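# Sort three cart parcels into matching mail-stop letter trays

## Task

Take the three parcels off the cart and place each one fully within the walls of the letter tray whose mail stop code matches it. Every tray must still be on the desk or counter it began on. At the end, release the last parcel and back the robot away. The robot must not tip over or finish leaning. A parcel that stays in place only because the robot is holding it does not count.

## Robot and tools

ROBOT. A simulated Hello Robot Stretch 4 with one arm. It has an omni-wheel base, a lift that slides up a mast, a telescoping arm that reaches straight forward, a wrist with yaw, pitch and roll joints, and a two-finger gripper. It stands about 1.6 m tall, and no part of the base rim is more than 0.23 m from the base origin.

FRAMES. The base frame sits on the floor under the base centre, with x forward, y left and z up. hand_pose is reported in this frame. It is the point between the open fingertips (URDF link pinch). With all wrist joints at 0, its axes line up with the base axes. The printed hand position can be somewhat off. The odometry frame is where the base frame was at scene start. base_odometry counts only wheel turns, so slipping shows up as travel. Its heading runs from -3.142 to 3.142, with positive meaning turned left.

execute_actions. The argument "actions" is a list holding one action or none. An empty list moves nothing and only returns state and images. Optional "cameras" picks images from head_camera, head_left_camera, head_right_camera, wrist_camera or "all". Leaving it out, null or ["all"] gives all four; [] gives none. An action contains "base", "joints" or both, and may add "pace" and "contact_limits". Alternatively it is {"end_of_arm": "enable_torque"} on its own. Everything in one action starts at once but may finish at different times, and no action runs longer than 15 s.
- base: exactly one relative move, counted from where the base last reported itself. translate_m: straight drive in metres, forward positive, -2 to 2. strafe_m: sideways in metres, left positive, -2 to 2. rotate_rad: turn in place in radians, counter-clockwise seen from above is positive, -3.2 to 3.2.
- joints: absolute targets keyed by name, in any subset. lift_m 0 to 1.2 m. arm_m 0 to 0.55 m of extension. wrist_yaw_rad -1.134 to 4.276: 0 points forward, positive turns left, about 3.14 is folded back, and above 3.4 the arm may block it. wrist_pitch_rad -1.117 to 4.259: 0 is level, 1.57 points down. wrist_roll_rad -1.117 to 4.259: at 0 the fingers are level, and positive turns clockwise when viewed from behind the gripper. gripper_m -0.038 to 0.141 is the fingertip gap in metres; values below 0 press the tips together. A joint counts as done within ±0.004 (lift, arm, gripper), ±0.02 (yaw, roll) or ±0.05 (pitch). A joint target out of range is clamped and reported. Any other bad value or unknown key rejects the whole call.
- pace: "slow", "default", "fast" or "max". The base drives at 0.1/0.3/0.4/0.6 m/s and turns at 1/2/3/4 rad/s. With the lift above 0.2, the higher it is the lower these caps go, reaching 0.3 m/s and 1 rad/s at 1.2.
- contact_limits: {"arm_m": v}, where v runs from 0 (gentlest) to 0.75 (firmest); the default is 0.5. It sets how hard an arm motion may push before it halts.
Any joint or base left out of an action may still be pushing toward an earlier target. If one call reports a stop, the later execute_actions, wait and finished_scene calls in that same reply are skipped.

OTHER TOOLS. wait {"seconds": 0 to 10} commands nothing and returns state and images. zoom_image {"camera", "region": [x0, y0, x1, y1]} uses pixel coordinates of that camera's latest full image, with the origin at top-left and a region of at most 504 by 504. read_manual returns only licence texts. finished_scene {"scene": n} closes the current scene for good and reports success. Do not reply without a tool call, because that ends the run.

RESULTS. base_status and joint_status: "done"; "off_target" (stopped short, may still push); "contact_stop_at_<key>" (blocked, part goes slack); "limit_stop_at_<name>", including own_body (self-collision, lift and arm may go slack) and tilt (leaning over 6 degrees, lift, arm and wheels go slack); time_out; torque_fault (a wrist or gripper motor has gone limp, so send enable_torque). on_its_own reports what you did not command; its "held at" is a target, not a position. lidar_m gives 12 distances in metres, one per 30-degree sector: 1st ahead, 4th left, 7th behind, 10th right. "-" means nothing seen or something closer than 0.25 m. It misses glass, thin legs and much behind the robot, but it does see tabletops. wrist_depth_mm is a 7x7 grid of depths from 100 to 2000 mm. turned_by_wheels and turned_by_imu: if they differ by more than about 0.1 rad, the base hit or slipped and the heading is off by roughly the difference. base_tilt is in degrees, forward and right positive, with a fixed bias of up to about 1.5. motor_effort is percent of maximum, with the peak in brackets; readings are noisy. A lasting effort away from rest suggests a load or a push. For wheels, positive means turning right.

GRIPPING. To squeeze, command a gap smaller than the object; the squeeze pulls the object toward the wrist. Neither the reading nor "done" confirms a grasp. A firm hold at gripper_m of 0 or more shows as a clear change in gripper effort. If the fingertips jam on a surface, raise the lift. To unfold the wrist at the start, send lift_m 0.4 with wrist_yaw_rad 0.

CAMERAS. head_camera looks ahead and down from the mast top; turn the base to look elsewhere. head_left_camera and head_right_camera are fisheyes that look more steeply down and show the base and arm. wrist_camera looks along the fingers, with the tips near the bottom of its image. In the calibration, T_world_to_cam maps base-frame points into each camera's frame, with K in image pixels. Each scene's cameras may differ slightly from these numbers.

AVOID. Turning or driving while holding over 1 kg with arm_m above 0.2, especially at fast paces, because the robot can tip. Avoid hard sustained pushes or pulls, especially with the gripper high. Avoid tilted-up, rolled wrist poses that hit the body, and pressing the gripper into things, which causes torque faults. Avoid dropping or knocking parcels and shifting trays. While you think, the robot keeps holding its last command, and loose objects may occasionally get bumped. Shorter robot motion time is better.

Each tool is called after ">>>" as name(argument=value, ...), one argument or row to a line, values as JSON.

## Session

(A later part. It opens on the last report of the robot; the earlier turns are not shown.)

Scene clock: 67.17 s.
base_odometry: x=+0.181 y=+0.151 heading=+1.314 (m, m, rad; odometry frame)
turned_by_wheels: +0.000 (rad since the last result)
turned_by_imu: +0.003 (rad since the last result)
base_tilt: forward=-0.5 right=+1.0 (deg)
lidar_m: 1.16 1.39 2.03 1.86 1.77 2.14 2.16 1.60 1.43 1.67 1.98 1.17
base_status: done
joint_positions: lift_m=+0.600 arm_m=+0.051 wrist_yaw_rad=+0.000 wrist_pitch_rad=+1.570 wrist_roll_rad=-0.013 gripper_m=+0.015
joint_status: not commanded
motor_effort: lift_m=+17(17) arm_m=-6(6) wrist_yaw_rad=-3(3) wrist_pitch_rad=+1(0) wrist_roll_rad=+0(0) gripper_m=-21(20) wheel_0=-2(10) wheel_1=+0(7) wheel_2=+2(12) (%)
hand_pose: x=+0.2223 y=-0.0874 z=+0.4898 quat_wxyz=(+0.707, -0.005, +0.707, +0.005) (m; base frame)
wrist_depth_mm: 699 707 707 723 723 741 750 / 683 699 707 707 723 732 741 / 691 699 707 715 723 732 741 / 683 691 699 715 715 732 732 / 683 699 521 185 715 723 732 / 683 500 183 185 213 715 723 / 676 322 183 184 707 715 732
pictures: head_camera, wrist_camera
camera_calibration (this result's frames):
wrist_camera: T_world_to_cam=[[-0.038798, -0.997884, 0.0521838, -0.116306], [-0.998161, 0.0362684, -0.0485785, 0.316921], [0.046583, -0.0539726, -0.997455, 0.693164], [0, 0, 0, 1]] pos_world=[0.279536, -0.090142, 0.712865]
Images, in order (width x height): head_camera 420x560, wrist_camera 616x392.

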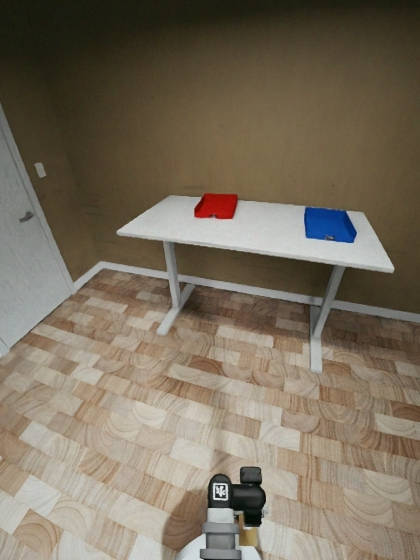

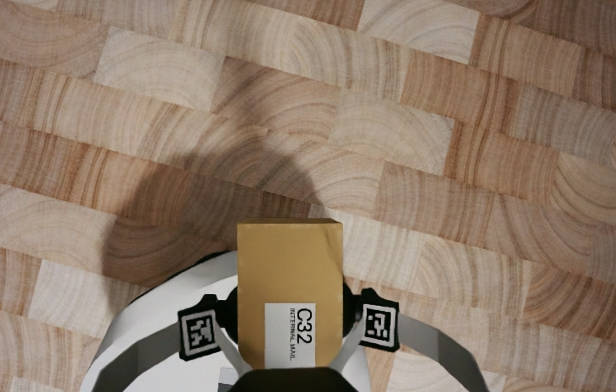

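>>> execute_actions(
  actions=[
    {"base": {"rotate_rad": -0.409}, "pace": "fast"},
  ],
  cameras=[],
)

>>> execute_actions(
  actions=[
    {"base": {"translate_m": 0.97}, "joints": {"lift_m": 1.1}, "pace": "fast"},
  ],
  cameras=[],
)

>>> execute_actions(
  actions=[
    {"base": {"rotate_rad": 0.116}, "joints": {"arm_m": 0.15}, "pace": "fast"},
  ],
  cameras=["head_camera", "wrist_camera"],
)

Scene clock: 69.77 s.
base_odometry: x=+0.181 y=+0.151 heading=+0.905 (m, m, rad; odometry frame)
turned_by_wheels: -0.409 (rad since the last result)
turned_by_imu: -0.408 (rad since the last result)
base_tilt: forward=-0.3 right=+1.0 (deg)
lidar_m: 1.17 1.19 1.51 2.06 1.77 1.88 2.11 2.16 1.49 1.42 1.70 1.28
base_status: done
joint_positions: lift_m=+0.600 arm_m=+0.051 wrist_yaw_rad=+0.000 wrist_pitch_rad=+1.570 wrist_roll_rad=-0.013 gripper_m=+0.015
joint_status: not commanded
motor_effort: lift_m=+17(17) arm_m=-6(6) wrist_yaw_rad=-2(1) wrist_pitch_rad=+0(1) wrist_roll_rad=+0(0) gripper_m=-19(22) wheel_0=+1(7) wheel_1=-2(5) wheel_2=-1(4) (%)
hand_pose: x=+0.2223 y=-0.0874 z=+0.4898 quat_wxyz=(+0.707, -0.005, +0.707, +0.005) (m; base frame)
wrist_depth_mm: 691 699 715 723 732 741 750 / 691 699 707 715 723 732 750 / 683 699 707 715 715 732 741 / 691 699 699 707 715 723 741 / 683 691 521 185 715 723 732 / 683 500 183 185 213 723 732 / 676 322 183 185 715 715 723
pictures: none
No camera images: the call's "cameras" was empty. Leave "cameras" out to get every camera's image.

Scene clock: 73.47 s.
base_odometry: x=+0.781 y=+0.914 heading=+0.905 (m, m, rad; odometry frame)
turned_by_wheels: +0.000 (rad since the last result)
turned_by_imu: +0.002 (rad since the last result)
base_tilt: forward=-0.4 right=+0.7 (deg)
lidar_m: 0.25 0.25 0.30 0.62 2.19 2.52 3.10 2.05 1.69 1.54 0.38 0.30
base_status: done
joint_positions: lift_m=+1.100 arm_m=+0.051 wrist_yaw_rad=+0.000 wrist_pitch_rad=+1.570 wrist_roll_rad=-0.013 gripper_m=+0.015
joint_status: all done
motor_effort: lift_m=+20(22) arm_m=-6(6) wrist_yaw_rad=+0(1) wrist_pitch_rad=+1(0) wrist_roll_rad=+1(1) gripper_m=-24(20) wheel_0=-2(6) wheel_1=-1(4) wheel_2=+2(18) (%)
hand_pose: x=+0.2223 y=-0.0874 z=+0.9895 quat_wxyz=(+0.707, -0.005, +0.707, +0.005) (m; base frame)
wrist_depth_mm: 257 259 264 265 270 272 274 / 255 257 262 265 267 272 274 / 254 258 260 264 267 270 273 / 253 256 259 262 265 268 272 / 252 255 257 185 1229 1255 1229 / 1138 1160 184 185 213 1229 1255 / 1138 661 183 183 1205 1229 1229
pictures: none
No camera images: the call's "cameras" was empty. Leave "cameras" out to get every camera's image.

Scene clock: 74.57 s.
base_odometry: x=+0.781 y=+0.914 heading=+1.020 (m, m, rad; odometry frame)
turned_by_wheels: +0.116 (rad since the last result)
turned_by_imu: +0.115 (rad since the last result)
base_tilt: forward=-0.4 right=+0.8 (deg)
lidar_m: 0.25 0.25 0.33 0.89 2.29 2.49 3.13 1.82 1.62 1.54 0.31 0.25
base_status: done
joint_positions: lift_m=+1.100 arm_m=+0.149 wrist_yaw_rad=+0.000 wrist_pitch_rad=+1.570 wrist_roll_rad=-0.013 gripper_m=+0.015
joint_status: all done
motor_effort: lift_m=+20(20) arm_m=+6(6) wrist_yaw_rad=-2(1) wrist_pitch_rad=+2(2) wrist_roll_rad=+0(0) gripper_m=-23(20) wheel_0=+0(3) wheel_1=-1(7) wheel_2=-1(1) (%)
hand_pose: x=+0.3201 y=-0.0874 z=+0.9895 quat_wxyz=(+0.707, -0.005, +0.707, +0.005) (m; base frame)
wrist_depth_mm: 255 257 259 263 265 250 274 / 254 255 258 262 265 256 273 / 254 256 259 263 267 270 273 / 253 255 259 263 264 268 270 / 251 254 257 185 264 267 270 / 251 253 183 185 213 266 268 / 249 208 183 184 260 265 267
pictures: head_camera, wrist_camera
camera_calibration (this result's frames):
wrist_camera: T_world_to_cam=[[-0.0386739, -0.997888, 0.0521834, -0.138629], [-0.998165, 0.0361436, -0.0485901, 0.438814], [0.0466014, -0.0539668, -0.997455, 1.18706], [0, 0, 0, 1]] pos_world=[0.377328, -0.0901348, 1.2126]
Images, in order (width x height): head_camera 420x560, wrist_camera 616x392.

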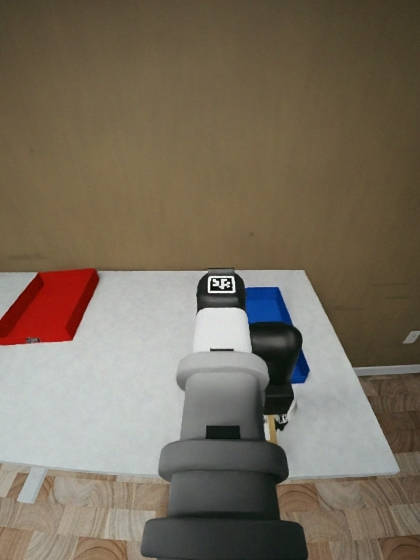

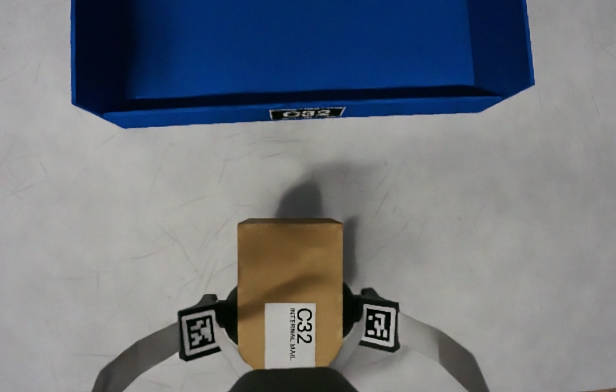

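>>> execute_actions(
  actions=[
    {"joints": {"lift_m": 1.18}, "pace": "fast"},
  ],
  cameras=[],
)

>>> execute_actions(
  actions=[
    {"joints": {"arm_m": 0.45}, "pace": "fast"},
  ],
  cameras=["head_camera", "wrist_camera"],
)

Scene clock: 76.90 s.
base_odometry: x=+0.781 y=+0.914 heading=+1.020 (m, m, rad; odometry frame)
turned_by_wheels: +0.000 (rad since the last result)
turned_by_imu: +0.000 (rad since the last result)
base_tilt: forward=-0.5 right=+0.8 (deg)
lidar_m: 0.25 0.25 0.33 0.87 2.29 2.49 3.17 1.80 1.61 1.53 0.32 0.25
base_status: not commanded
joint_positions: lift_m=+1.180 arm_m=+0.149 wrist_yaw_rad=+0.000 wrist_pitch_rad=+1.570 wrist_roll_rad=-0.013 gripper_m=+0.015
joint_status: all done
motor_effort: lift_m=+20(21) arm_m=+6(7) wrist_yaw_rad=-2(2) wrist_pitch_rad=+0(1) wrist_roll_rad=+1(1) gripper_m=-24(22) wheel_0=+0(0) wheel_1=-2(1) wheel_2=-1(1) (%)
hand_pose: x=+0.3200 y=-0.0874 z=+1.0695 quat_wxyz=(+0.707, -0.005, +0.707, +0.005) (m; base frame)
wrist_depth_mm: 332 336 340 342 347 355 359 / 334 334 338 343 345 355 357 / 330 334 336 342 347 351 355 / 329 332 338 342 345 351 355 / 329 334 336 185 343 347 353 / 327 330 184 185 213 347 351 / 327 247 183 183 1308 345 1308
pictures: none
No camera images: the call's "cameras" was empty. Leave "cameras" out to get every camera's image.

Scene clock: 78.60 s.
base_odometry: x=+0.781 y=+0.914 heading=+1.020 (m, m, rad; odometry frame)
turned_by_wheels: +0.000 (rad since the last result)
turned_by_imu: +0.000 (rad since the last result)
base_tilt: forward=-0.4 right=+0.9 (deg)
lidar_m: 0.25 0.25 0.30 0.89 2.26 2.50 3.15 1.79 1.61 1.54 0.32 0.25
base_status: not commanded
joint_positions: lift_m=+1.180 arm_m=+0.449 wrist_yaw_rad=+0.000 wrist_pitch_rad=+1.570 wrist_roll_rad=-0.013 gripper_m=+0.015
joint_status: all done
motor_effort: lift_m=+20(20) arm_m=+6(6) wrist_yaw_rad=-3(4) wrist_pitch_rad=+0(1) wrist_roll_rad=+0(0) gripper_m=-23(22) wheel_0=+0(0) wheel_1=-1(1) wheel_2=-1(1) (%)
hand_pose: x=+0.6201 y=-0.0874 z=+1.0695 quat_wxyz=(+0.707, -0.005, +0.707, +0.005) (m; base frame)
wrist_depth_mm: 332 336 340 345 349 353 359 / 332 334 332 340 330 351 357 / 330 334 336 340 343 351 355 / 330 330 334 338 342 351 353 / 327 330 330 186 340 349 351 / 327 329 183 185 213 347 349 / 325 216 183 183 336 343 347
pictures: head_camera, wrist_camera
camera_calibration (this result's frames):
wrist_camera: T_world_to_cam=[[-0.0386745, -0.997888, 0.0521838, -0.131203], [-0.998165, 0.0361447, -0.0485813, 0.742135], [0.0465926, -0.0539669, -0.997455, 1.2529], [0, 0, 0, 1]] pos_world=[0.677323, -0.0901349, 1.29262]
Images, in order (width x height): head_camera 420x560, wrist_camera 616x392.

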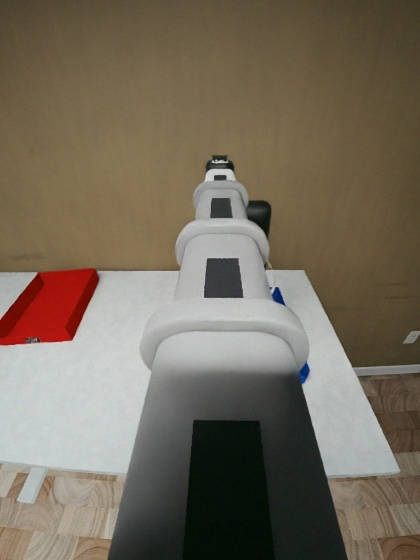

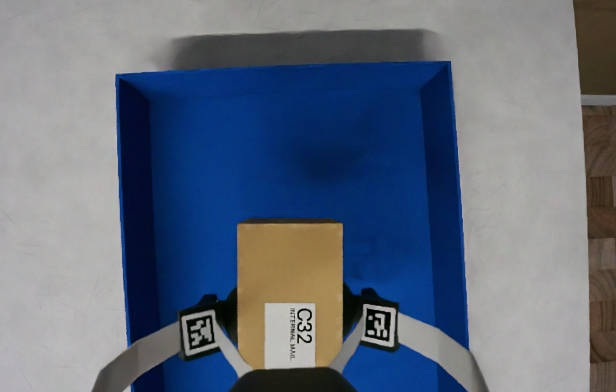

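>>> execute_actions(
  actions=[
    {"joints": {"lift_m": 1.092}},
  ],
  cameras=[],
)

>>> execute_actions(
  actions=[
    {"joints": {"gripper_m": 0.10}},
  ],
  cameras=[],
)

>>> execute_actions(
  actions=[
    {"joints": {"lift_m": 1.18}, "pace": "fast"},
  ],
  cameras=["wrist_camera"],
)

Scene clock: 80.57 s.
base_odometry: x=+0.781 y=+0.914 heading=+1.020 (m, m, rad; odometry frame)
turned_by_wheels: +0.000 (rad since the last result)
turned_by_imu: +0.000 (rad since the last result)
base_tilt: forward=-0.4 right=+1.0 (deg)
lidar_m: 0.25 0.25 0.31 0.89 2.25 2.50 3.15 1.79 1.62 1.54 0.32 0.25
base_status: not commanded
joint_positions: lift_m=+1.092 arm_m=+0.449 wrist_yaw_rad=+0.000 wrist_pitch_rad=+1.570 wrist_roll_rad=-0.013 gripper_m=+0.015
joint_status: all done
motor_effort: lift_m=+15(18) arm_m=+6(6) wrist_yaw_rad=-3(2) wrist_pitch_rad=+0(1) wrist_roll_rad=+0(1) gripper_m=-22(20) wheel_0=+0(0) wheel_1=-1(2) wheel_2=-1(1) (%)
hand_pose: x=+0.6200 y=-0.0874 z=+0.9819 quat_wxyz=(+0.707, -0.005, +0.707, +0.005) (m; base frame)
wrist_depth_mm: 202 207 211 216 220 224 266 / 213 246 249 253 256 235 265 / 211 246 249 253 255 239 264 / 208 245 248 251 254 243 262 / 211 244 246 185 253 247 262 / 225 243 183 185 213 249 260 / 221 189 183 184 251 220 259
pictures: none
No camera images: the call's "cameras" was empty. Leave "cameras" out to get every camera's image.

Scene clock: 82.23 s.
base_odometry: x=+0.781 y=+0.914 heading=+1.020 (m, m, rad; odometry frame)
turned_by_wheels: +0.000 (rad since the last result)
turned_by_imu: +0.000 (rad since the last result)
base_tilt: forward=-0.5 right=+0.9 (deg)
lidar_m: 0.25 0.25 0.31 0.88 2.27 2.48 3.15 1.81 1.60 1.54 0.32 0.25
base_status: not commanded
joint_positions: lift_m=+1.092 arm_m=+0.449 wrist_yaw_rad=+0.000 wrist_pitch_rad=+1.570 wrist_roll_rad=-0.013 gripper_m=+0.100
joint_status: all done
motor_effort: lift_m=+15(15) arm_m=+6(6) wrist_yaw_rad=-3(1) wrist_pitch_rad=+0(2) wrist_roll_rad=+1(1) gripper_m=-2(20) wheel_0=+0(0) wheel_1=-1(1) wheel_2=-1(1) (%)
hand_pose: x=+0.6200 y=-0.0874 z=+0.9819 quat_wxyz=(+0.707, -0.005, +0.707, +0.005) (m; base frame)
wrist_depth_mm: 201 207 211 215 220 223 266 / 213 247 250 253 257 234 265 / 211 246 249 252 256 239 264 / 208 246 249 251 254 243 263 / 211 244 246 198 253 246 262 / 225 242 207 197 202 250 260 / 222 216 243 196 250 228 259
pictures: none
No camera images: the call's "cameras" was empty. Leave "cameras" out to get every camera's image.

Scene clock: 83.37 s.
base_odometry: x=+0.781 y=+0.914 heading=+1.020 (m, m, rad; odometry frame)
turned_by_wheels: +0.000 (rad since the last result)
turned_by_imu: +0.000 (rad since the last result)
base_tilt: forward=-0.2 right=+0.9 (deg)
lidar_m: 0.25 0.25 0.31 0.90 2.29 2.50 3.16 1.83 1.62 1.54 0.31 0.25
base_status: not commanded
joint_positions: lift_m=+1.180 arm_m=+0.449 wrist_yaw_rad=+0.000 wrist_pitch_rad=+1.570 wrist_roll_rad=-0.013 gripper_m=+0.100
joint_status: all done
motor_effort: lift_m=+20(21) arm_m=+6(6) wrist_yaw_rad=-3(2) wrist_pitch_rad=+0(0) wrist_roll_rad=+1(0) gripper_m=-2(2) wheel_0=+0(0) wheel_1=-2(1) wheel_2=-1(1) (%)
hand_pose: x=+0.6200 y=-0.0874 z=+1.0695 quat_wxyz=(+0.707, -0.005, +0.707, +0.005) (m; base frame)
wrist_depth_mm: 332 336 342 345 349 353 357 / 334 334 332 340 332 353 357 / 330 332 336 340 343 351 353 / 329 330 334 338 342 349 353 / 329 330 332 285 340 347 351 / 325 327 330 285 203 345 349 / 324 315 329 282 338 345 349
pictures: wrist_camera
camera_calibration (this result's frames):
wrist_camera: T_world_to_cam=[[-0.0387118, -0.997887, 0.0521906, -0.131189], [-0.998172, 0.0361913, -0.0484044, 0.741905], [0.0464133, -0.0539691, -0.997463, 1.25303], [0, 0, 0, 1]] pos_world=[0.677313, -0.0901375, 1.29261]
Images, in order (width x height): wrist_camera 616x392.

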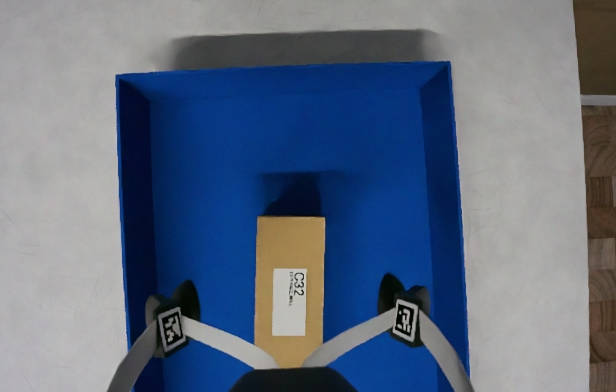

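>>> execute_actions(
  actions=[
    {"base": {"translate_m": -0.12}, "joints": {"arm_m": 0.0}, "pace": "fast"},
  ],
  cameras=[],
)

>>> execute_actions(
  actions=[
    {"base": {"rotate_rad": 2.629}, "joints": {"lift_m": 0.45}, "pace": "fast"},
  ],
  cameras=[],
)

>>> execute_actions(
  actions=[
    {"base": {"translate_m": 1.4}, "pace": "max"},
  ],
  cameras=[],
)

>>> execute_actions(
  actions=[
    {"base": {"translate_m": 0.99}, "joints": {"lift_m": 0.95}, "pace": "max"},
  ],
  cameras=[],
)

>>> execute_actions(
  actions=[
    {"base": {"rotate_rad": -0.783}, "joints": {"arm_m": 0.26, "gripper_m": 0.09}, "pace": "fast"},
  ],
  cameras=["head_camera", "wrist_camera"],
)

Scene clock: 87.77 s.
base_odometry: x=+0.718 y=+0.812 heading=+1.020 (m, m, rad; odometry frame)
turned_by_wheels: +0.000 (rad since the last result)
turned_by_imu: +0.000 (rad since the last result)
base_tilt: forward=-0.4 right=+1.0 (deg)
lidar_m: 0.33 0.34 0.49 2.16 2.27 2.41 3.02 1.86 1.63 1.53 0.49 0.33
base_status: done
joint_positions: lift_m=+1.180 arm_m=+0.001 wrist_yaw_rad=+0.000 wrist_pitch_rad=+1.570 wrist_roll_rad=-0.013 gripper_m=+0.100
joint_status: all done
motor_effort: lift_m=+20(20) arm_m=-6(8) wrist_yaw_rad=+2(2) wrist_pitch_rad=+0(1) wrist_roll_rad=+1(0) gripper_m=-4(1) wheel_0=+0(5) wheel_1=-1(7) wheel_2=-2(9) (%)
hand_pose: x=+0.1722 y=-0.0874 z=+1.0695 quat_wxyz=(+0.707, -0.005, +0.707, +0.005) (m; base frame)
wrist_depth_mm: 336 340 342 347 351 355 362 / 338 349 359 368 370 375 1336 / 1255 1255 1281 1308 1308 1336 1336 / 1229 1255 1281 1281 1308 1308 1336 / 1229 1229 1060 1078 1308 1308 1308 / 1229 1229 1042 1060 203 1308 1308 / 1229 1229 1255 691 1281 1281 1336
pictures: none
No camera images: the call's "cameras" was empty. Leave "cameras" out to get every camera's image.

Scene clock: 91.53 s.
base_odometry: x=+0.718 y=+0.812 heading=-2.634 (m, m, rad; odometry frame)
turned_by_wheels: +2.629 (rad since the last result)
turned_by_imu: +2.620 (rad since the last result)
base_tilt: forward=-0.4 right=+1.0 (deg)
lidar_m: 2.40 2.97 1.77 1.61 1.55 0.48 0.35 0.33 0.34 0.48 2.13 2.26
base_status: done
joint_positions: lift_m=+0.450 arm_m=+0.001 wrist_yaw_rad=+0.000 wrist_pitch_rad=+1.570 wrist_roll_rad=-0.013 gripper_m=+0.100
joint_status: all done
motor_effort: lift_m=+15(18) arm_m=-6(6) wrist_yaw_rad=+0(1) wrist_pitch_rad=+1(0) wrist_roll_rad=+1(1) gripper_m=-4(2) wheel_0=-1(5) wheel_1=-2(6) wheel_2=-3(3) (%)
hand_pose: x=+0.1723 y=-0.0874 z=+0.3399 quat_wxyz=(+0.707, -0.005, +0.707, +0.005) (m; base frame)
wrist_depth_mm: 554 559 564 569 574 585 591 / 544 554 559 564 574 585 585 / 544 549 554 569 569 580 585 / 539 549 559 564 564 580 585 / 539 366 347 521 564 569 580 / 530 338 342 345 203 569 580 / 332 332 338 343 364 569 569
pictures: none
No camera images: the call's "cameras" was empty. Leave "cameras" out to get every camera's image.

Scene clock: 95.70 s.
base_odometry: x=-0.506 y=+0.132 heading=-2.634 (m, m, rad; odometry frame)
turned_by_wheels: +0.000 (rad since the last result)
turned_by_imu: +0.002 (rad since the last result)
base_tilt: forward=-0.5 right=+0.9 (deg)
lidar_m: 1.23 1.71 1.82 2.07 1.96 2.37 2.11 1.53 2.07 1.52 1.47 1.08
base_status: done
joint_positions: lift_m=+0.450 arm_m=+0.001 wrist_yaw_rad=+0.000 wrist_pitch_rad=+1.570 wrist_roll_rad=-0.013 gripper_m=+0.100
joint_status: not commanded
motor_effort: lift_m=+16(16) arm_m=-6(6) wrist_yaw_rad=-2(1) wrist_pitch_rad=+0(1) wrist_roll_rad=+1(1) gripper_m=-1(3) wheel_0=-1(8) wheel_1=-1(6) wheel_2=+2(15) (%)
hand_pose: x=+0.1723 y=-0.0874 z=+0.3399 quat_wxyz=(+0.707, -0.005, +0.707, +0.005) (m; base frame)
wrist_depth_mm: 549 559 564 569 580 585 591 / 549 554 559 569 574 585 591 / 544 549 554 564 574 580 585 / 544 549 554 559 569 574 580 / 539 366 345 525 569 574 580 / 535 338 342 347 204 569 574 / 334 334 338 342 364 569 574
pictures: none
No camera images: the call's "cameras" was empty. Leave "cameras" out to get every camera's image.

Scene clock: 99.07 s.
base_odometry: x=-1.371 y=-0.349 heading=-2.634 (m, m, rad; odometry frame)
turned_by_wheels: +0.000 (rad since the last result)
turned_by_imu: +0.002 (rad since the last result)
base_tilt: forward=-0.4 right=+1.0 (deg)
lidar_m: 1.39 0.88 0.90 1.30 2.44 2.59 3.34 2.41 1.38 0.41 0.36 0.36
base_status: done
joint_positions: lift_m=+0.950 arm_m=+0.001 wrist_yaw_rad=+0.000 wrist_pitch_rad=+1.570 wrist_roll_rad=-0.013 gripper_m=+0.100
joint_status: all done
motor_effort: lift_m=+18(22) arm_m=-6(6) wrist_yaw_rad=-2(1) wrist_pitch_rad=+0(1) wrist_roll_rad=+1(0) gripper_m=-5(3) wheel_0=-1(8) wheel_1=-1(8) wheel_2=+2(11) (%)
hand_pose: x=+0.1722 y=-0.0874 z=+0.8396 quat_wxyz=(+0.707, -0.005, +0.707, +0.005) (m; base frame)
wrist_depth_mm: 1025 1042 1060 1060 1098 1098 715 / 1042 1042 1042 1060 1078 691 418 / 1025 1042 1042 1060 1060 410 415 / 1025 1042 1042 1060 891 410 366 / 1008 1025 842 842 1060 676 399 / 1008 1008 831 831 204 946 676 / 1008 1025 831 691 1060 1078 1078
pictures: none
No camera images: the call's "cameras" was empty. Leave "cameras" out to get every camera's image.

Scene clock: 100.70 s.
base_odometry: x=-1.371 y=-0.349 heading=+2.866 (m, m, rad; odometry frame)
turned_by_wheels: -0.783 (rad since the last result)
turned_by_imu: -0.780 (rad since the last result)
base_tilt: forward=-0.5 right=+1.2 (deg)
lidar_m: 0.36 1.12 1.52 0.90 1.05 1.90 2.46 2.79 2.41 1.96 0.48 0.37
base_status: done
joint_positions: lift_m=+0.950 arm_m=+0.259 wrist_yaw_rad=+0.000 wrist_pitch_rad=+1.570 wrist_roll_rad=-0.013 gripper_m=+0.090
joint_status: all done
motor_effort: lift_m=+19(18) arm_m=+7(8) wrist_yaw_rad=+0(0) wrist_pitch_rad=+0(0) wrist_roll_rad=+1(1) gripper_m=-1(1) wheel_0=-1(7) wheel_1=+0(9) wheel_2=+0(8) (%)
hand_pose: x=+0.4300 y=-0.0874 z=+0.8396 quat_wxyz=(+0.707, -0.005, +0.707, +0.005) (m; base frame)
wrist_depth_mm: 1025 1042 399 404 407 402 415 / 1042 1042 397 402 407 362 418 / 1025 1042 397 402 407 410 415 / 1025 1025 394 397 404 410 413 / 1008 1025 392 349 404 407 410 / 1008 1025 375 389 212 402 404 / 1008 1008 820 831 1042 1060 1098
pictures: head_camera, wrist_camera
camera_calibration (this result's frames):
wrist_camera: T_world_to_cam=[[-0.0387072, -0.997887, 0.0521867, -0.126544], [-0.998167, 0.0361813, -0.0485061, 0.541226], [0.0465155, -0.0539686, -0.997459, 1.03249], [0, 0, 0, 1]] pos_world=[0.487309, -0.090137, 1.06273]
Images, in order (width x height): head_camera 420x560, wrist_camera 616x392.

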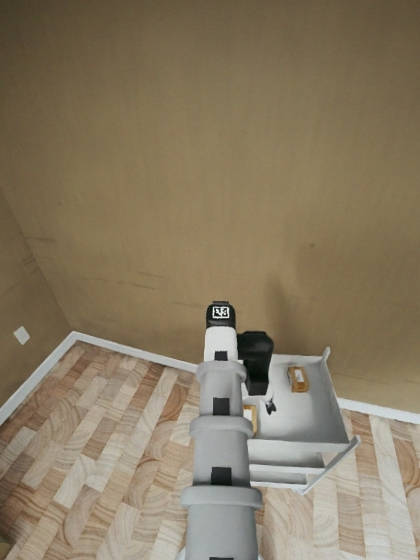

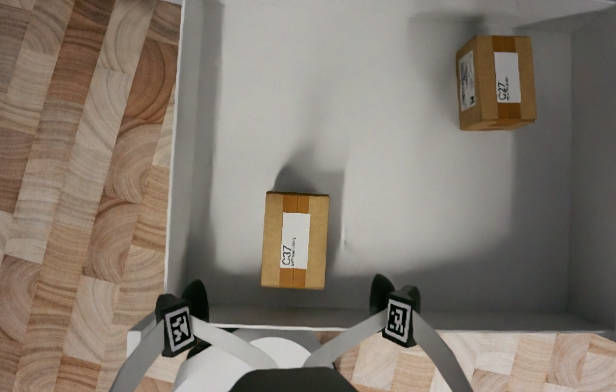

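>>> execute_actions(
  actions=[
    {"base": {"strafe_m": -0.01}, "joints": {"arm_m": 0.292, "lift_m": 0.86}},
  ],
  cameras=["wrist_camera"],
)

Scene clock: 102.77 s.
base_odometry: x=-1.369 y=-0.340 heading=+2.866 (m, m, rad; odometry frame)
turned_by_wheels: +0.000 (rad since the last result)
turned_by_imu: +0.000 (rad since the last result)
base_tilt: forward=-0.3 right=+0.9 (deg)
lidar_m: 0.35 1.15 1.52 0.91 1.03 1.93 2.44 2.75 2.41 1.95 0.51 0.37
base_status: done
joint_positions: lift_m=+0.860 arm_m=+0.291 wrist_yaw_rad=+0.000 wrist_pitch_rad=+1.570 wrist_roll_rad=-0.013 gripper_m=+0.090
joint_status: all done
motor_effort: lift_m=+15(18) arm_m=+6(6) wrist_yaw_rad=-2(0) wrist_pitch_rad=+0(0) wrist_roll_rad=+1(0) gripper_m=-2(6) wheel_0=+1(3) wheel_1=+1(6) wheel_2=+0(2) (%)
hand_pose: x=+0.4620 y=-0.0874 z=+0.7499 quat_wxyz=(+0.707, -0.005, +0.707, +0.005) (m; base frame)
wrist_depth_mm: 946 307 310 314 319 320 273 / 946 306 309 312 317 319 272 / 946 304 307 310 315 317 281 / 931 303 307 310 312 317 320 / 917 301 304 259 314 315 320 / 917 267 255 257 212 314 319 / 917 233 274 255 307 314 315
pictures: wrist_camera
camera_calibration (this result's frames):
wrist_camera: T_world_to_cam=[[-0.0388648, -0.99788, 0.0521934, -0.120558], [-0.99817, 0.036348, -0.0483329, 0.568639], [0.0463333, -0.0539763, -0.997467, 0.941606], [0, 0, 0, 1]] pos_world=[0.519285, -0.0901466, 0.972997]
Images, in order (width x height): wrist_camera 616x392.

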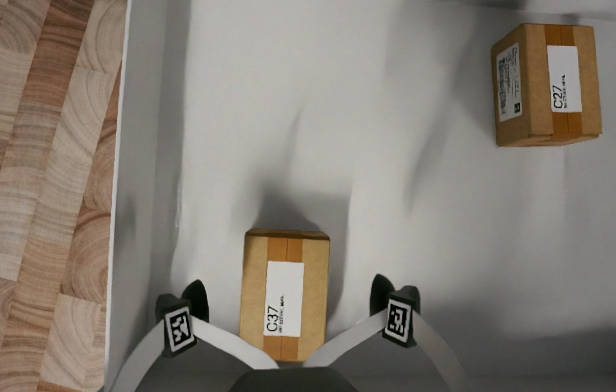

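>>> execute_actions(
  actions=[
    {"joints": {"lift_m": 0.80}},
  ],
  cameras=["wrist_camera"],
)

>>> execute_actions(
  actions=[
    {"joints": {"gripper_m": 0.022}},
  ],
  cameras=["wrist_camera"],
)

Scene clock: 104.27 s.
base_odometry: x=-1.369 y=-0.340 heading=+2.866 (m, m, rad; odometry frame)
turned_by_wheels: +0.000 (rad since the last result)
turned_by_imu: +0.000 (rad since the last result)
base_tilt: forward=-0.4 right=+0.9 (deg)
lidar_m: 0.35 1.14 1.53 0.89 1.04 1.93 2.45 2.76 2.39 1.98 0.51 0.38
base_status: not commanded
joint_positions: lift_m=+0.800 arm_m=+0.291 wrist_yaw_rad=+0.000 wrist_pitch_rad=+1.570 wrist_roll_rad=-0.013 gripper_m=+0.090
joint_status: all done
motor_effort: lift_m=+15(16) arm_m=+6(6) wrist_yaw_rad=+0(1) wrist_pitch_rad=+1(0) wrist_roll_rad=+0(0) gripper_m=-1(2) wheel_0=+1(1) wheel_1=+1(1) wheel_2=+0(0) (%)
hand_pose: x=+0.4620 y=-0.0874 z=+0.6899 quat_wxyz=(+0.707, -0.005, +0.707, +0.005) (m; base frame)
wrist_depth_mm: 878 245 250 253 256 259 247 / 878 245 249 252 255 258 251 / 878 245 247 251 253 257 259 / 866 245 246 250 253 256 259 / 530 243 245 200 252 255 257 / 530 241 196 198 213 253 256 / 530 214 195 196 249 253 255
pictures: wrist_camera
camera_calibration (this result's frames):
wrist_camera: T_world_to_cam=[[-0.0388648, -0.99788, 0.0521934, -0.117426], [-0.99817, 0.036348, -0.048333, 0.565741], [0.0463334, -0.0539763, -0.997467, 0.881759], [0, 0, 0, 1]] pos_world=[0.519287, -0.0901466, 0.912998]
Images, in order (width x height): wrist_camera 616x392.

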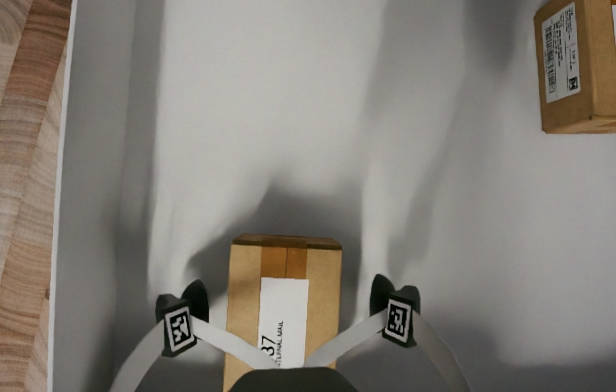

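Scene clock: 105.77 s.
base_odometry: x=-1.369 y=-0.340 heading=+2.866 (m, m, rad; odometry frame)
turned_by_wheels: +0.000 (rad since the last result)
turned_by_imu: +0.000 (rad since the last result)
base_tilt: forward=-0.5 right=+1.1 (deg)
lidar_m: 0.36 1.14 1.53 0.92 1.06 1.93 2.45 2.75 2.42 1.96 0.49 0.37
base_status: not commanded
joint_positions: lift_m=+0.800 arm_m=+0.291 wrist_yaw_rad=+0.000 wrist_pitch_rad=+1.570 wrist_roll_rad=-0.013 gripper_m=+0.022
joint_status: all done
motor_effort: lift_m=+15(15) arm_m=+6(7) wrist_yaw_rad=-1(1) wrist_pitch_rad=-1(0) wrist_roll_rad=+1(0) gripper_m=-21(21) wheel_0=+1(1) wheel_1=+1(1) wheel_2=+0(0) (%)
hand_pose: x=+0.4620 y=-0.0874 z=+0.6899 quat_wxyz=(+0.707, -0.005, +0.707, +0.005) (m; base frame)
wrist_depth_mm: 878 244 250 253 255 259 247 / 878 245 249 252 255 258 250 / 878 246 248 250 254 257 259 / 535 243 247 250 253 255 258 / 539 243 245 188 251 254 257 / 530 241 186 186 202 253 256 / 530 164 184 185 249 252 255
pictures: wrist_camera
camera_calibration (this result's frames):
wrist_camera: T_world_to_cam=[[-0.0388647, -0.99788, 0.0521934, -0.117426], [-0.99817, 0.036348, -0.048333, 0.565742], [0.0463334, -0.0539763, -0.997467, 0.881758], [0, 0, 0, 1]] pos_world=[0.519288, -0.0901466, 0.912997]
Images, in order (width x height): wrist_camera 616x392.

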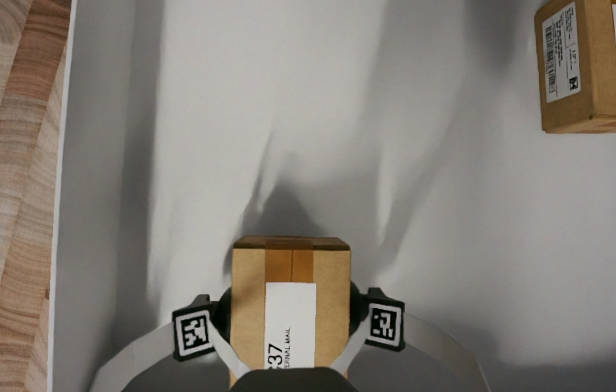

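>>> execute_actions(
  actions=[
    {"joints": {"lift_m": 0.95}, "pace": "fast"},
  ],
  cameras=[],
)

>>> execute_actions(
  actions=[
    {"joints": {"arm_m": 0.0}, "pace": "fast"},
  ],
  cameras=[],
)

>>> execute_actions(
  actions=[
    {"base": {"rotate_rad": -2.04}, "joints": {"lift_m": 0.5}, "pace": "fast"},
  ],
  cameras=[],
)

>>> execute_actions(
  actions=[
    {"base": {"translate_m": 1.2}, "pace": "max"},
  ],
  cameras=[],
)

>>> execute_actions(
  actions=[
    {"base": {"translate_m": 1.03}, "joints": {"lift_m": 1.18}, "pace": "max"},
  ],
  cameras=[],
)

>>> execute_actions(
  actions=[
    {"base": {"rotate_rad": 0.194}, "joints": {"arm_m": 0.25}, "pace": "fast"},
  ],
  cameras=["head_camera", "wrist_camera"],
)

Scene clock: 109.90 s.
base_odometry: x=-1.369 y=-0.340 heading=+2.866 (m, m, rad; odometry frame)
turned_by_wheels: +0.000 (rad since the last result)
turned_by_imu: +0.000 (rad since the last result)
base_tilt: forward=-0.5 right=+1.3 (deg)
lidar_m: 0.36 1.14 1.52 0.89 1.05 1.91 2.47 2.77 2.41 1.97 0.50 0.39
base_status: not commanded
joint_positions: lift_m=+0.950 arm_m=+0.291 wrist_yaw_rad=+0.000 wrist_pitch_rad=+1.570 wrist_roll_rad=-0.013 gripper_m=+0.022
joint_status: all done
motor_effort: lift_m=+20(21) arm_m=+6(6) wrist_yaw_rad=-1(2) wrist_pitch_rad=+1(0) wrist_roll_rad=+1(1) gripper_m=-22(20) wheel_0=+1(1) wheel_1=+1(1) wheel_2=+0(0) (%)
hand_pose: x=+0.4620 y=-0.0874 z=+0.8395 quat_wxyz=(+0.707, -0.005, +0.707, +0.005) (m; base frame)
wrist_depth_mm: 1042 1060 389 384 399 384 394 / 1025 1042 399 402 407 364 418 / 1025 1025 397 402 404 364 413 / 1008 1025 397 399 404 407 410 / 1025 1025 389 187 402 407 410 / 1008 1025 185 186 202 404 407 / 1008 164 185 185 359 340 389
pictures: none
No camera images: the call's "cameras" was empty. Leave "cameras" out to get every camera's image.

Scene clock: 111.57 s.
base_odometry: x=-1.369 y=-0.340 heading=+2.866 (m, m, rad; odometry frame)
turned_by_wheels: +0.000 (rad since the last result)
turned_by_imu: +0.000 (rad since the last result)
base_tilt: forward=-0.3 right=+0.9 (deg)
lidar_m: 0.35 1.14 1.53 0.92 1.06 1.91 2.45 2.77 2.41 1.96 0.50 0.38
base_status: not commanded
joint_positions: lift_m=+0.950 arm_m=+0.001 wrist_yaw_rad=+0.000 wrist_pitch_rad=+1.570 wrist_roll_rad=-0.013 gripper_m=+0.022
joint_status: all done
motor_effort: lift_m=+20(20) arm_m=-6(7) wrist_yaw_rad=-1(2) wrist_pitch_rad=+0(1) wrist_roll_rad=+1(0) gripper_m=-24(21) wheel_0=+1(1) wheel_1=+1(1) wheel_2=+0(0) (%)
hand_pose: x=+0.1722 y=-0.0874 z=+0.8395 quat_wxyz=(+0.707, -0.005, +0.707, +0.005) (m; base frame)
wrist_depth_mm: 1042 366 399 402 410 415 413 / 1025 1042 654 668 676 410 402 / 1025 1042 1042 931 917 1098 1098 / 1008 1042 1042 1060 1060 1078 1098 / 1025 1025 831 188 1060 1078 1098 / 1008 1025 185 186 202 1078 1078 / 1008 164 184 185 1060 1078 1078
pictures: none
No camera images: the call's "cameras" was empty. Leave "cameras" out to get every camera's image.

Scene clock: 114.00 s.
base_odometry: x=-1.369 y=-0.340 heading=+0.826 (m, m, rad; odometry frame)
turned_by_wheels: -2.040 (rad since the last result)
turned_by_imu: -2.033 (rad since the last result)
base_tilt: forward=-0.5 right=+0.9 (deg)
lidar_m: 2.42 1.80 0.49 0.36 0.36 1.19 1.53 0.91 1.10 2.07 2.44 2.74
base_status: done
joint_positions: lift_m=+0.500 arm_m=+0.001 wrist_yaw_rad=+0.000 wrist_pitch_rad=+1.570 wrist_roll_rad=-0.013 gripper_m=+0.022
joint_status: all done
motor_effort: lift_m=+16(18) arm_m=-6(6) wrist_yaw_rad=-1(0) wrist_pitch_rad=+0(2) wrist_roll_rad=+1(0) gripper_m=-21(20) wheel_0=+0(5) wheel_1=+0(5) wheel_2=+0(9) (%)
hand_pose: x=+0.1722 y=-0.0874 z=+0.3899 quat_wxyz=(+0.707, -0.005, +0.707, +0.005) (m; base frame)
wrist_depth_mm: 597 603 609 621 627 634 640 / 597 603 609 621 627 634 640 / 597 597 609 615 621 627 634 / 591 603 603 609 615 627 634 / 585 591 392 187 621 621 627 / 585 387 185 186 202 621 627 / 384 164 185 185 410 621 621
pictures: none
No camera images: the call's "cameras" was empty. Leave "cameras" out to get every camera's image.

Scene clock: 117.83 s.
base_odometry: x=-0.555 y=+0.543 heading=+0.826 (m, m, rad; odometry frame)
turned_by_wheels: +0.000 (rad since the last result)
turned_by_imu: +0.002 (rad since the last result)
base_tilt: forward=-0.5 right=+0.8 (deg)
lidar_m: 1.22 1.24 1.36 1.22 1.22 1.12 1.40 2.09 2.53 2.23 2.51 1.37
base_status: done
joint_positions: lift_m=+0.500 arm_m=+0.001 wrist_yaw_rad=+0.000 wrist_pitch_rad=+1.570 wrist_roll_rad=-0.013 gripper_m=+0.022
joint_status: not commanded
motor_effort: lift_m=+16(16) arm_m=-6(6) wrist_yaw_rad=+1(1) wrist_pitch_rad=+0(2) wrist_roll_rad=+1(0) gripper_m=-20(22) wheel_0=-1(7) wheel_1=-1(6) wheel_2=+0(17) (%)
hand_pose: x=+0.1723 y=-0.0874 z=+0.3899 quat_wxyz=(+0.707, -0.005, +0.707, +0.005) (m; base frame)
wrist_depth_mm: 597 603 615 615 627 634 647 / 591 603 609 615 627 634 640 / 597 603 609 615 621 627 640 / 591 603 609 615 621 627 634 / 591 591 392 187 615 621 634 / 580 389 185 186 202 621 627 / 382 164 185 185 410 621 621
pictures: none
No camera images: the call's "cameras" was empty. Leave "cameras" out to get every camera's image.

Scene clock: 121.33 s.
base_odometry: x=+0.143 y=+1.300 heading=+0.826 (m, m, rad; odometry frame)
turned_by_wheels: +0.000 (rad since the last result)
turned_by_imu: +0.002 (rad since the last result)
base_tilt: forward=-0.4 right=+0.8 (deg)
lidar_m: 0.25 0.25 0.27 1.41 1.42 1.74 2.12 3.11 2.39 2.29 0.41 0.26
base_status: done
joint_positions: lift_m=+1.180 arm_m=+0.001 wrist_yaw_rad=+0.000 wrist_pitch_rad=+1.570 wrist_roll_rad=-0.013 gripper_m=+0.022
joint_status: all done
motor_effort: lift_m=+19(23) arm_m=-6(6) wrist_yaw_rad=+0(1) wrist_pitch_rad=+0(1) wrist_roll_rad=+0(0) gripper_m=-19(21) wheel_0=-1(9) wheel_1=+1(7) wheel_2=+0(13) (%)
hand_pose: x=+0.1723 y=-0.0874 z=+1.0696 quat_wxyz=(+0.707, -0.005, +0.707, +0.005) (m; base frame)
wrist_depth_mm: 334 340 343 347 351 357 359 / 334 338 340 345 349 355 357 / 332 336 342 343 347 355 1336 / 330 334 342 1281 1308 1336 1336 / 1229 1229 1042 188 1281 1308 1308 / 1229 1229 185 187 202 1308 1308 / 1229 163 184 186 1281 1308 1308
pictures: none
No camera images: the call's "cameras" was empty. Leave "cameras" out to get every camera's image.

Scene clock: 122.90 s.
base_odometry: x=+0.143 y=+1.300 heading=+1.019 (m, m, rad; odometry frame)
turned_by_wheels: +0.194 (rad since the last result)
turned_by_imu: +0.193 (rad since the last result)
base_tilt: forward=-0.6 right=+0.9 (deg)
lidar_m: 0.25 0.25 0.32 1.41 1.50 2.02 3.84 2.87 2.36 0.90 0.32 0.25
base_status: done
joint_positions: lift_m=+1.180 arm_m=+0.249 wrist_yaw_rad=+0.000 wrist_pitch_rad=+1.570 wrist_roll_rad=-0.013 gripper_m=+0.022
joint_status: all done
motor_effort: lift_m=+19(19) arm_m=+6(8) wrist_yaw_rad=+0(0) wrist_pitch_rad=+0(1) wrist_roll_rad=+1(1) gripper_m=-23(21) wheel_0=-1(4) wheel_1=-2(6) wheel_2=-1(1) (%)
hand_pose: x=+0.4201 y=-0.0874 z=+1.0696 quat_wxyz=(+0.707, -0.005, +0.707, +0.005) (m; base frame)
wrist_depth_mm: 334 338 340 343 347 349 357 / 332 334 338 342 347 351 357 / 330 334 338 343 347 351 355 / 330 334 338 343 345 349 351 / 329 332 334 188 343 349 351 / 327 330 185 186 202 345 351 / 325 164 185 185 340 345 349
pictures: head_camera, wrist_camera
camera_calibration (this result's frames):
wrist_camera: T_world_to_cam=[[-0.0386605, -0.997889, 0.0521855, -0.138949], [-0.998168, 0.0361331, -0.0485359, 0.542453], [0.0465478, -0.0539663, -0.997457, 1.2623], [0, 0, 0, 1]] pos_world=[0.47733, -0.0901342, 1.29267]
Images, in order (width x height): head_camera 420x560, wrist_camera 616x392.

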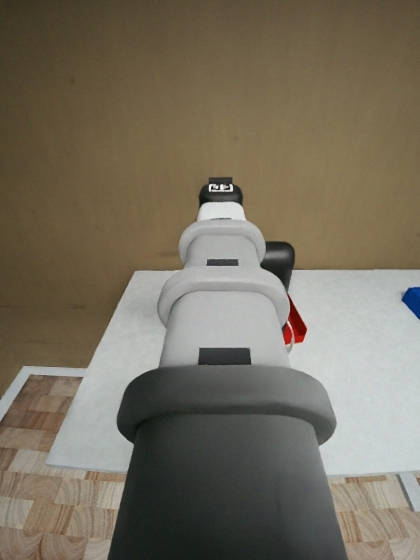

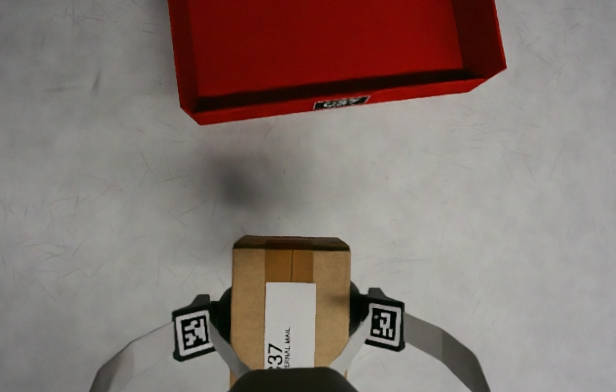

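>>> zoom_image(
  camera="wrist_camera",
  region=[290, 80, 390, 125],
)

Region (290, 80, 390, 125) of wrist_camera's 616x392 image, scaled by 5.040; it fills the top 227 rows of this view, and the rest is white.

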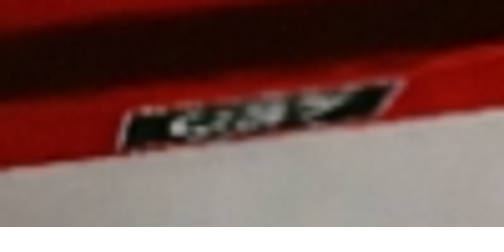

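>>> execute_actions(
  actions=[
    {"base": {"strafe_m": -0.04}, "joints": {"arm_m": 0.53}, "pace": "default"},
  ],
  cameras=["wrist_camera"],
)

Scene clock: 125.83 s.
base_odometry: x=+0.177 y=+1.279 heading=+1.019 (m, m, rad; odometry frame)
turned_by_wheels: +0.000 (rad since the last result)
turned_by_imu: +0.000 (rad since the last result)
base_tilt: forward=-0.4 right=+0.8 (deg)
lidar_m: 0.25 0.25 0.33 1.45 1.53 2.11 3.86 2.83 2.35 0.87 0.32 0.25
base_status: done
joint_positions: lift_m=+1.180 arm_m=+0.529 wrist_yaw_rad=+0.000 wrist_pitch_rad=+1.570 wrist_roll_rad=-0.013 gripper_m=+0.022
joint_status: all done
motor_effort: lift_m=+19(19) arm_m=+6(6) wrist_yaw_rad=-1(1) wrist_pitch_rad=+1(0) wrist_roll_rad=+1(1) gripper_m=-19(22) wheel_0=+0(6) wheel_1=-1(9) wheel_2=+0(2) (%)
hand_pose: x=+0.7000 y=-0.0874 z=+1.0696 quat_wxyz=(+0.707, -0.005, +0.707, +0.005) (m; base frame)
wrist_depth_mm: 332 300 315 325 343 355 357 / 330 332 336 342 345 353 355 / 329 332 338 340 343 349 355 / 329 330 334 340 342 349 351 / 327 329 332 188 340 347 351 / 325 325 185 186 202 345 349 / 325 164 184 185 338 345 347
pictures: wrist_camera
camera_calibration (this result's frames):
wrist_camera: T_world_to_cam=[[-0.038724, -0.997886, 0.0521861, -0.128081], [-0.998166, 0.0361974, -0.0485204, 0.821888], [0.0465289, -0.0539693, -0.997458, 1.24928], [0, 0, 0, 1]] pos_world=[0.757294, -0.0901379, 1.29266]
Images, in order (width x height): wrist_camera 616x392.

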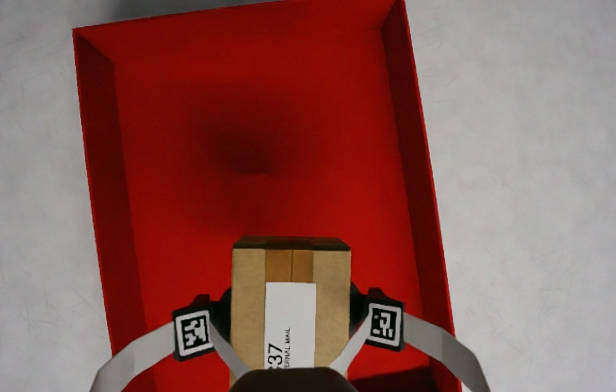

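>>> execute_actions(
  actions=[
    {"joints": {"lift_m": 1.094}},
  ],
  cameras=[],
)

>>> execute_actions(
  actions=[
    {"joints": {"gripper_m": 0.10}},
  ],
  cameras=[],
)

>>> execute_actions(
  actions=[
    {"joints": {"lift_m": 1.18}, "pace": "fast"},
  ],
  cameras=["wrist_camera"],
)

Scene clock: 127.97 s.
base_odometry: x=+0.177 y=+1.279 heading=+1.019 (m, m, rad; odometry frame)
turned_by_wheels: +0.000 (rad since the last result)
turned_by_imu: +0.000 (rad since the last result)
base_tilt: forward=-0.3 right=+0.9 (deg)
lidar_m: 0.25 0.25 0.32 1.45 1.51 2.10 3.15 2.81 2.35 0.90 0.30 0.25
base_status: not commanded
joint_positions: lift_m=+1.094 arm_m=+0.529 wrist_yaw_rad=+0.000 wrist_pitch_rad=+1.570 wrist_roll_rad=-0.013 gripper_m=+0.022
joint_status: all done
motor_effort: lift_m=+15(19) arm_m=+6(6) wrist_yaw_rad=+0(2) wrist_pitch_rad=+0(1) wrist_roll_rad=+1(1) gripper_m=-20(20) wheel_0=+0(0) wheel_1=-1(1) wheel_2=+0(0) (%)
hand_pose: x=+0.7000 y=-0.0874 z=+0.9839 quat_wxyz=(+0.707, -0.005, +0.707, +0.005) (m; base frame)
wrist_depth_mm: 237 250 253 256 259 265 267 / 231 249 252 255 257 264 267 / 224 248 251 254 257 244 265 / 218 247 250 254 256 239 265 / 211 245 248 187 256 246 263 / 207 244 185 186 202 240 263 / 206 164 185 185 252 201 262
pictures: none
No camera images: the call's "cameras" was empty. Leave "cameras" out to get every camera's image.

Scene clock: 129.57 s.
base_odometry: x=+0.177 y=+1.279 heading=+1.019 (m, m, rad; odometry frame)
turned_by_wheels: +0.000 (rad since the last result)
turned_by_imu: +0.000 (rad since the last result)
base_tilt: forward=-0.4 right=+0.9 (deg)
lidar_m: 0.25 0.25 0.32 1.44 1.52 2.09 3.16 2.82 2.34 0.87 0.32 0.25
base_status: not commanded
joint_positions: lift_m=+1.094 arm_m=+0.529 wrist_yaw_rad=+0.000 wrist_pitch_rad=+1.570 wrist_roll_rad=-0.013 gripper_m=+0.100
joint_status: all done
motor_effort: lift_m=+15(15) arm_m=+6(7) wrist_yaw_rad=+1(1) wrist_pitch_rad=+0(1) wrist_roll_rad=+1(0) gripper_m=-3(20) wheel_0=+0(0) wheel_1=-2(2) wheel_2=+0(0) (%)
hand_pose: x=+0.7000 y=-0.0874 z=+0.9839 quat_wxyz=(+0.707, -0.005, +0.707, +0.005) (m; base frame)
wrist_depth_mm: 237 250 253 256 258 266 268 / 231 250 252 255 258 264 267 / 224 248 251 254 257 244 266 / 217 247 250 253 256 239 265 / 210 246 248 204 255 246 264 / 208 244 207 202 203 240 262 / 206 240 245 200 253 216 262
pictures: none
No camera images: the call's "cameras" was empty. Leave "cameras" out to get every camera's image.

Scene clock: 130.67 s.
base_odometry: x=+0.177 y=+1.279 heading=+1.019 (m, m, rad; odometry frame)
turned_by_wheels: +0.000 (rad since the last result)
turned_by_imu: +0.000 (rad since the last result)
base_tilt: forward=-0.6 right=+0.9 (deg)
lidar_m: 0.25 0.25 0.31 1.43 1.51 2.12 3.84 2.82 2.33 0.86 0.31 0.25
base_status: not commanded
joint_positions: lift_m=+1.180 arm_m=+0.529 wrist_yaw_rad=+0.000 wrist_pitch_rad=+1.570 wrist_roll_rad=-0.013 gripper_m=+0.100
joint_status: all done
motor_effort: lift_m=+19(22) arm_m=+7(6) wrist_yaw_rad=-1(0) wrist_pitch_rad=+0(0) wrist_roll_rad=+0(0) gripper_m=+0(1) wheel_0=+0(0) wheel_1=-1(1) wheel_2=+0(0) (%)
hand_pose: x=+0.7000 y=-0.0874 z=+1.0696 quat_wxyz=(+0.707, -0.005, +0.707, +0.005) (m; base frame)
wrist_depth_mm: 332 300 314 325 343 353 357 / 332 332 336 342 345 351 357 / 332 332 336 342 343 351 355 / 330 330 334 340 340 349 353 / 329 329 334 289 342 347 351 / 327 301 330 286 203 345 349 / 325 285 330 283 336 345 347
pictures: wrist_camera
camera_calibration (this result's frames):
wrist_camera: T_world_to_cam=[[-0.0387233, -0.997886, 0.0521909, -0.128087], [-0.998172, 0.0362031, -0.0483973, 0.821732], [0.0464055, -0.0539696, -0.997464, 1.24935], [0, 0, 0, 1]] pos_world=[0.757293, -0.0901382, 1.29264]
Images, in order (width x height): wrist_camera 616x392.

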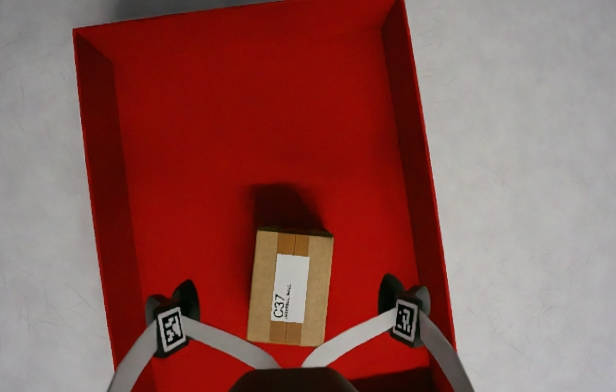

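>>> execute_actions(
  actions=[
    {"base": {"translate_m": -0.12}, "joints": {"arm_m": 0.0}, "pace": "fast"},
  ],
  cameras=[],
)

>>> execute_actions(
  actions=[
    {"base": {"rotate_rad": 2.867}, "joints": {"lift_m": 0.45}, "pace": "fast"},
  ],
  cameras=[],
)

>>> execute_actions(
  actions=[
    {"base": {"translate_m": 1.938}, "joints": {"lift_m": 0.95}, "pace": "max"},
  ],
  cameras=[],
)

>>> execute_actions(
  actions=[
    {"base": {"rotate_rad": -1.02}, "joints": {"arm_m": 0.42, "gripper_m": 0.095}, "pace": "fast"},
  ],
  cameras=["wrist_camera"],
)

Scene clock: 134.20 s.
base_odometry: x=+0.114 y=+1.177 heading=+1.019 (m, m, rad; odometry frame)
turned_by_wheels: +0.000 (rad since the last result)
turned_by_imu: +0.000 (rad since the last result)
base_tilt: forward=-0.4 right=+0.9 (deg)
lidar_m: 0.34 0.35 0.50 1.46 1.55 1.99 3.71 3.10 2.26 2.24 0.49 0.35
base_status: done
joint_positions: lift_m=+1.180 arm_m=+0.001 wrist_yaw_rad=+0.000 wrist_pitch_rad=+1.570 wrist_roll_rad=-0.013 gripper_m=+0.100
joint_status: all done
motor_effort: lift_m=+19(19) arm_m=-6(7) wrist_yaw_rad=+0(1) wrist_pitch_rad=-1(1) wrist_roll_rad=+0(0) gripper_m=-3(2) wheel_0=+0(7) wheel_1=+1(6) wheel_2=+1(10) (%)
hand_pose: x=+0.1722 y=-0.0874 z=+1.0696 quat_wxyz=(+0.707, -0.005, +0.707, +0.005) (m; base frame)
wrist_depth_mm: 336 340 343 349 353 355 362 / 347 355 1255 1308 1308 377 375 / 1229 1255 1255 1281 1308 1308 1336 / 1229 1255 1255 1281 1281 1308 1308 / 1229 1255 1060 1060 1308 1336 1336 / 1229 1229 1042 1060 203 1308 1336 / 1229 1229 1229 691 1281 1308 1308
pictures: none
No camera images: the call's "cameras" was empty. Leave "cameras" out to get every camera's image.

Scene clock: 138.20 s.
base_odometry: x=+0.114 y=+1.177 heading=-2.397 (m, m, rad; odometry frame)
turned_by_wheels: +2.867 (rad since the last result)
turned_by_imu: +2.858 (rad since the last result)
base_tilt: forward=-0.4 right=+1.0 (deg)
lidar_m: 1.98 2.97 2.29 2.28 0.74 0.41 0.35 0.35 0.40 1.45 1.44 1.68
base_status: done
joint_positions: lift_m=+0.450 arm_m=+0.001 wrist_yaw_rad=+0.000 wrist_pitch_rad=+1.570 wrist_roll_rad=-0.013 gripper_m=+0.100
joint_status: all done
motor_effort: lift_m=+15(17) arm_m=-7(6) wrist_yaw_rad=+0(1) wrist_pitch_rad=+0(0) wrist_roll_rad=+1(1) gripper_m=-3(2) wheel_0=+0(2) wheel_1=-1(6) wheel_2=-3(4) (%)
hand_pose: x=+0.1723 y=-0.0874 z=+0.3399 quat_wxyz=(+0.707, -0.005, +0.707, +0.005) (m; base frame)
wrist_depth_mm: 549 554 564 569 574 585 591 / 549 554 559 569 574 580 591 / 544 554 559 564 574 574 585 / 544 544 559 564 564 574 585 / 539 366 345 517 569 569 580 / 535 338 342 345 203 574 574 / 334 334 340 343 364 569 574
pictures: none
No camera images: the call's "cameras" was empty. Leave "cameras" out to get every camera's image.

Scene clock: 143.47 s.
base_odometry: x=-1.311 y=-0.137 heading=-2.397 (m, m, rad; odometry frame)
turned_by_wheels: +0.000 (rad since the last result)
turned_by_imu: +0.003 (rad since the last result)
base_tilt: forward=-0.6 right=+0.9 (deg)
lidar_m: 1.74 1.11 1.27 2.23 2.49 3.23 2.95 1.89 1.10 0.36 0.34 0.38
base_status: done
joint_positions: lift_m=+0.950 arm_m=+0.001 wrist_yaw_rad=+0.000 wrist_pitch_rad=+1.570 wrist_roll_rad=-0.013 gripper_m=+0.100
joint_status: all done
motor_effort: lift_m=+18(22) arm_m=-6(6) wrist_yaw_rad=-1(1) wrist_pitch_rad=+1(0) wrist_roll_rad=+0(0) gripper_m=-2(3) wheel_0=-2(6) wheel_1=-1(7) wheel_2=+2(13) (%)
hand_pose: x=+0.1722 y=-0.0874 z=+0.8396 quat_wxyz=(+0.707, -0.005, +0.707, +0.005) (m; base frame)
wrist_depth_mm: 1025 1042 1060 1060 430 418 421 / 1025 1042 1060 1060 661 413 418 / 1025 1042 1060 1042 683 413 415 / 1025 1025 1042 1060 931 413 413 / 1008 1025 842 854 1060 676 415 / 1008 1008 820 854 204 676 397 / 1008 1008 831 691 1060 1060 455
pictures: none
No camera images: the call's "cameras" was empty. Leave "cameras" out to get every camera's image.

Scene clock: 145.43 s.
base_odometry: x=-1.311 y=-0.137 heading=+2.866 (m, m, rad; odometry frame)
turned_by_wheels: -1.020 (rad since the last result)
turned_by_imu: -1.016 (rad since the last result)
base_tilt: forward=-0.5 right=+1.0 (deg)
lidar_m: 0.36 0.38 1.73 1.11 1.30 2.52 2.49 2.55 2.21 1.84 1.09 0.37
base_status: done
joint_positions: lift_m=+0.950 arm_m=+0.419 wrist_yaw_rad=+0.000 wrist_pitch_rad=+1.570 wrist_roll_rad=-0.013 gripper_m=+0.095
joint_status: all done
motor_effort: lift_m=+18(18) arm_m=+7(6) wrist_yaw_rad=-3(2) wrist_pitch_rad=+1(1) wrist_roll_rad=+1(1) gripper_m=-3(4) wheel_0=+1(7) wheel_1=+0(7) wheel_2=+0(10) (%)
hand_pose: x=+0.5901 y=-0.0874 z=+0.8396 quat_wxyz=(+0.707, -0.005, +0.707, +0.005) (m; base frame)
wrist_depth_mm: 960 866 707 627 559 508 466 / 1025 1042 1042 904 778 661 591 / 387 392 397 1042 976 931 831 / 387 387 394 397 402 1078 1098 / 382 389 392 347 399 1078 1078 / 379 387 389 397 212 1078 1098 / 377 379 387 392 394 1060 1078
pictures: wrist_camera
camera_calibration (this result's frames):
wrist_camera: T_world_to_cam=[[-0.0386556, -0.997889, 0.0521858, -0.120381], [-0.998168, 0.0361284, -0.0485306, 0.700955], [0.0465428, -0.0539661, -0.997457, 1.02503], [0, 0, 0, 1]] pos_world=[0.647309, -0.0901339, 1.06273]
Images, in order (width x height): wrist_camera 616x392.

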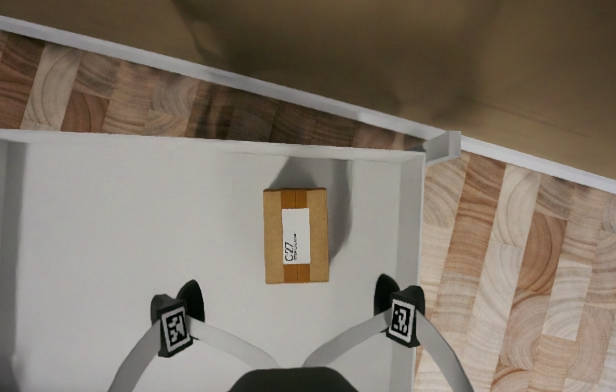

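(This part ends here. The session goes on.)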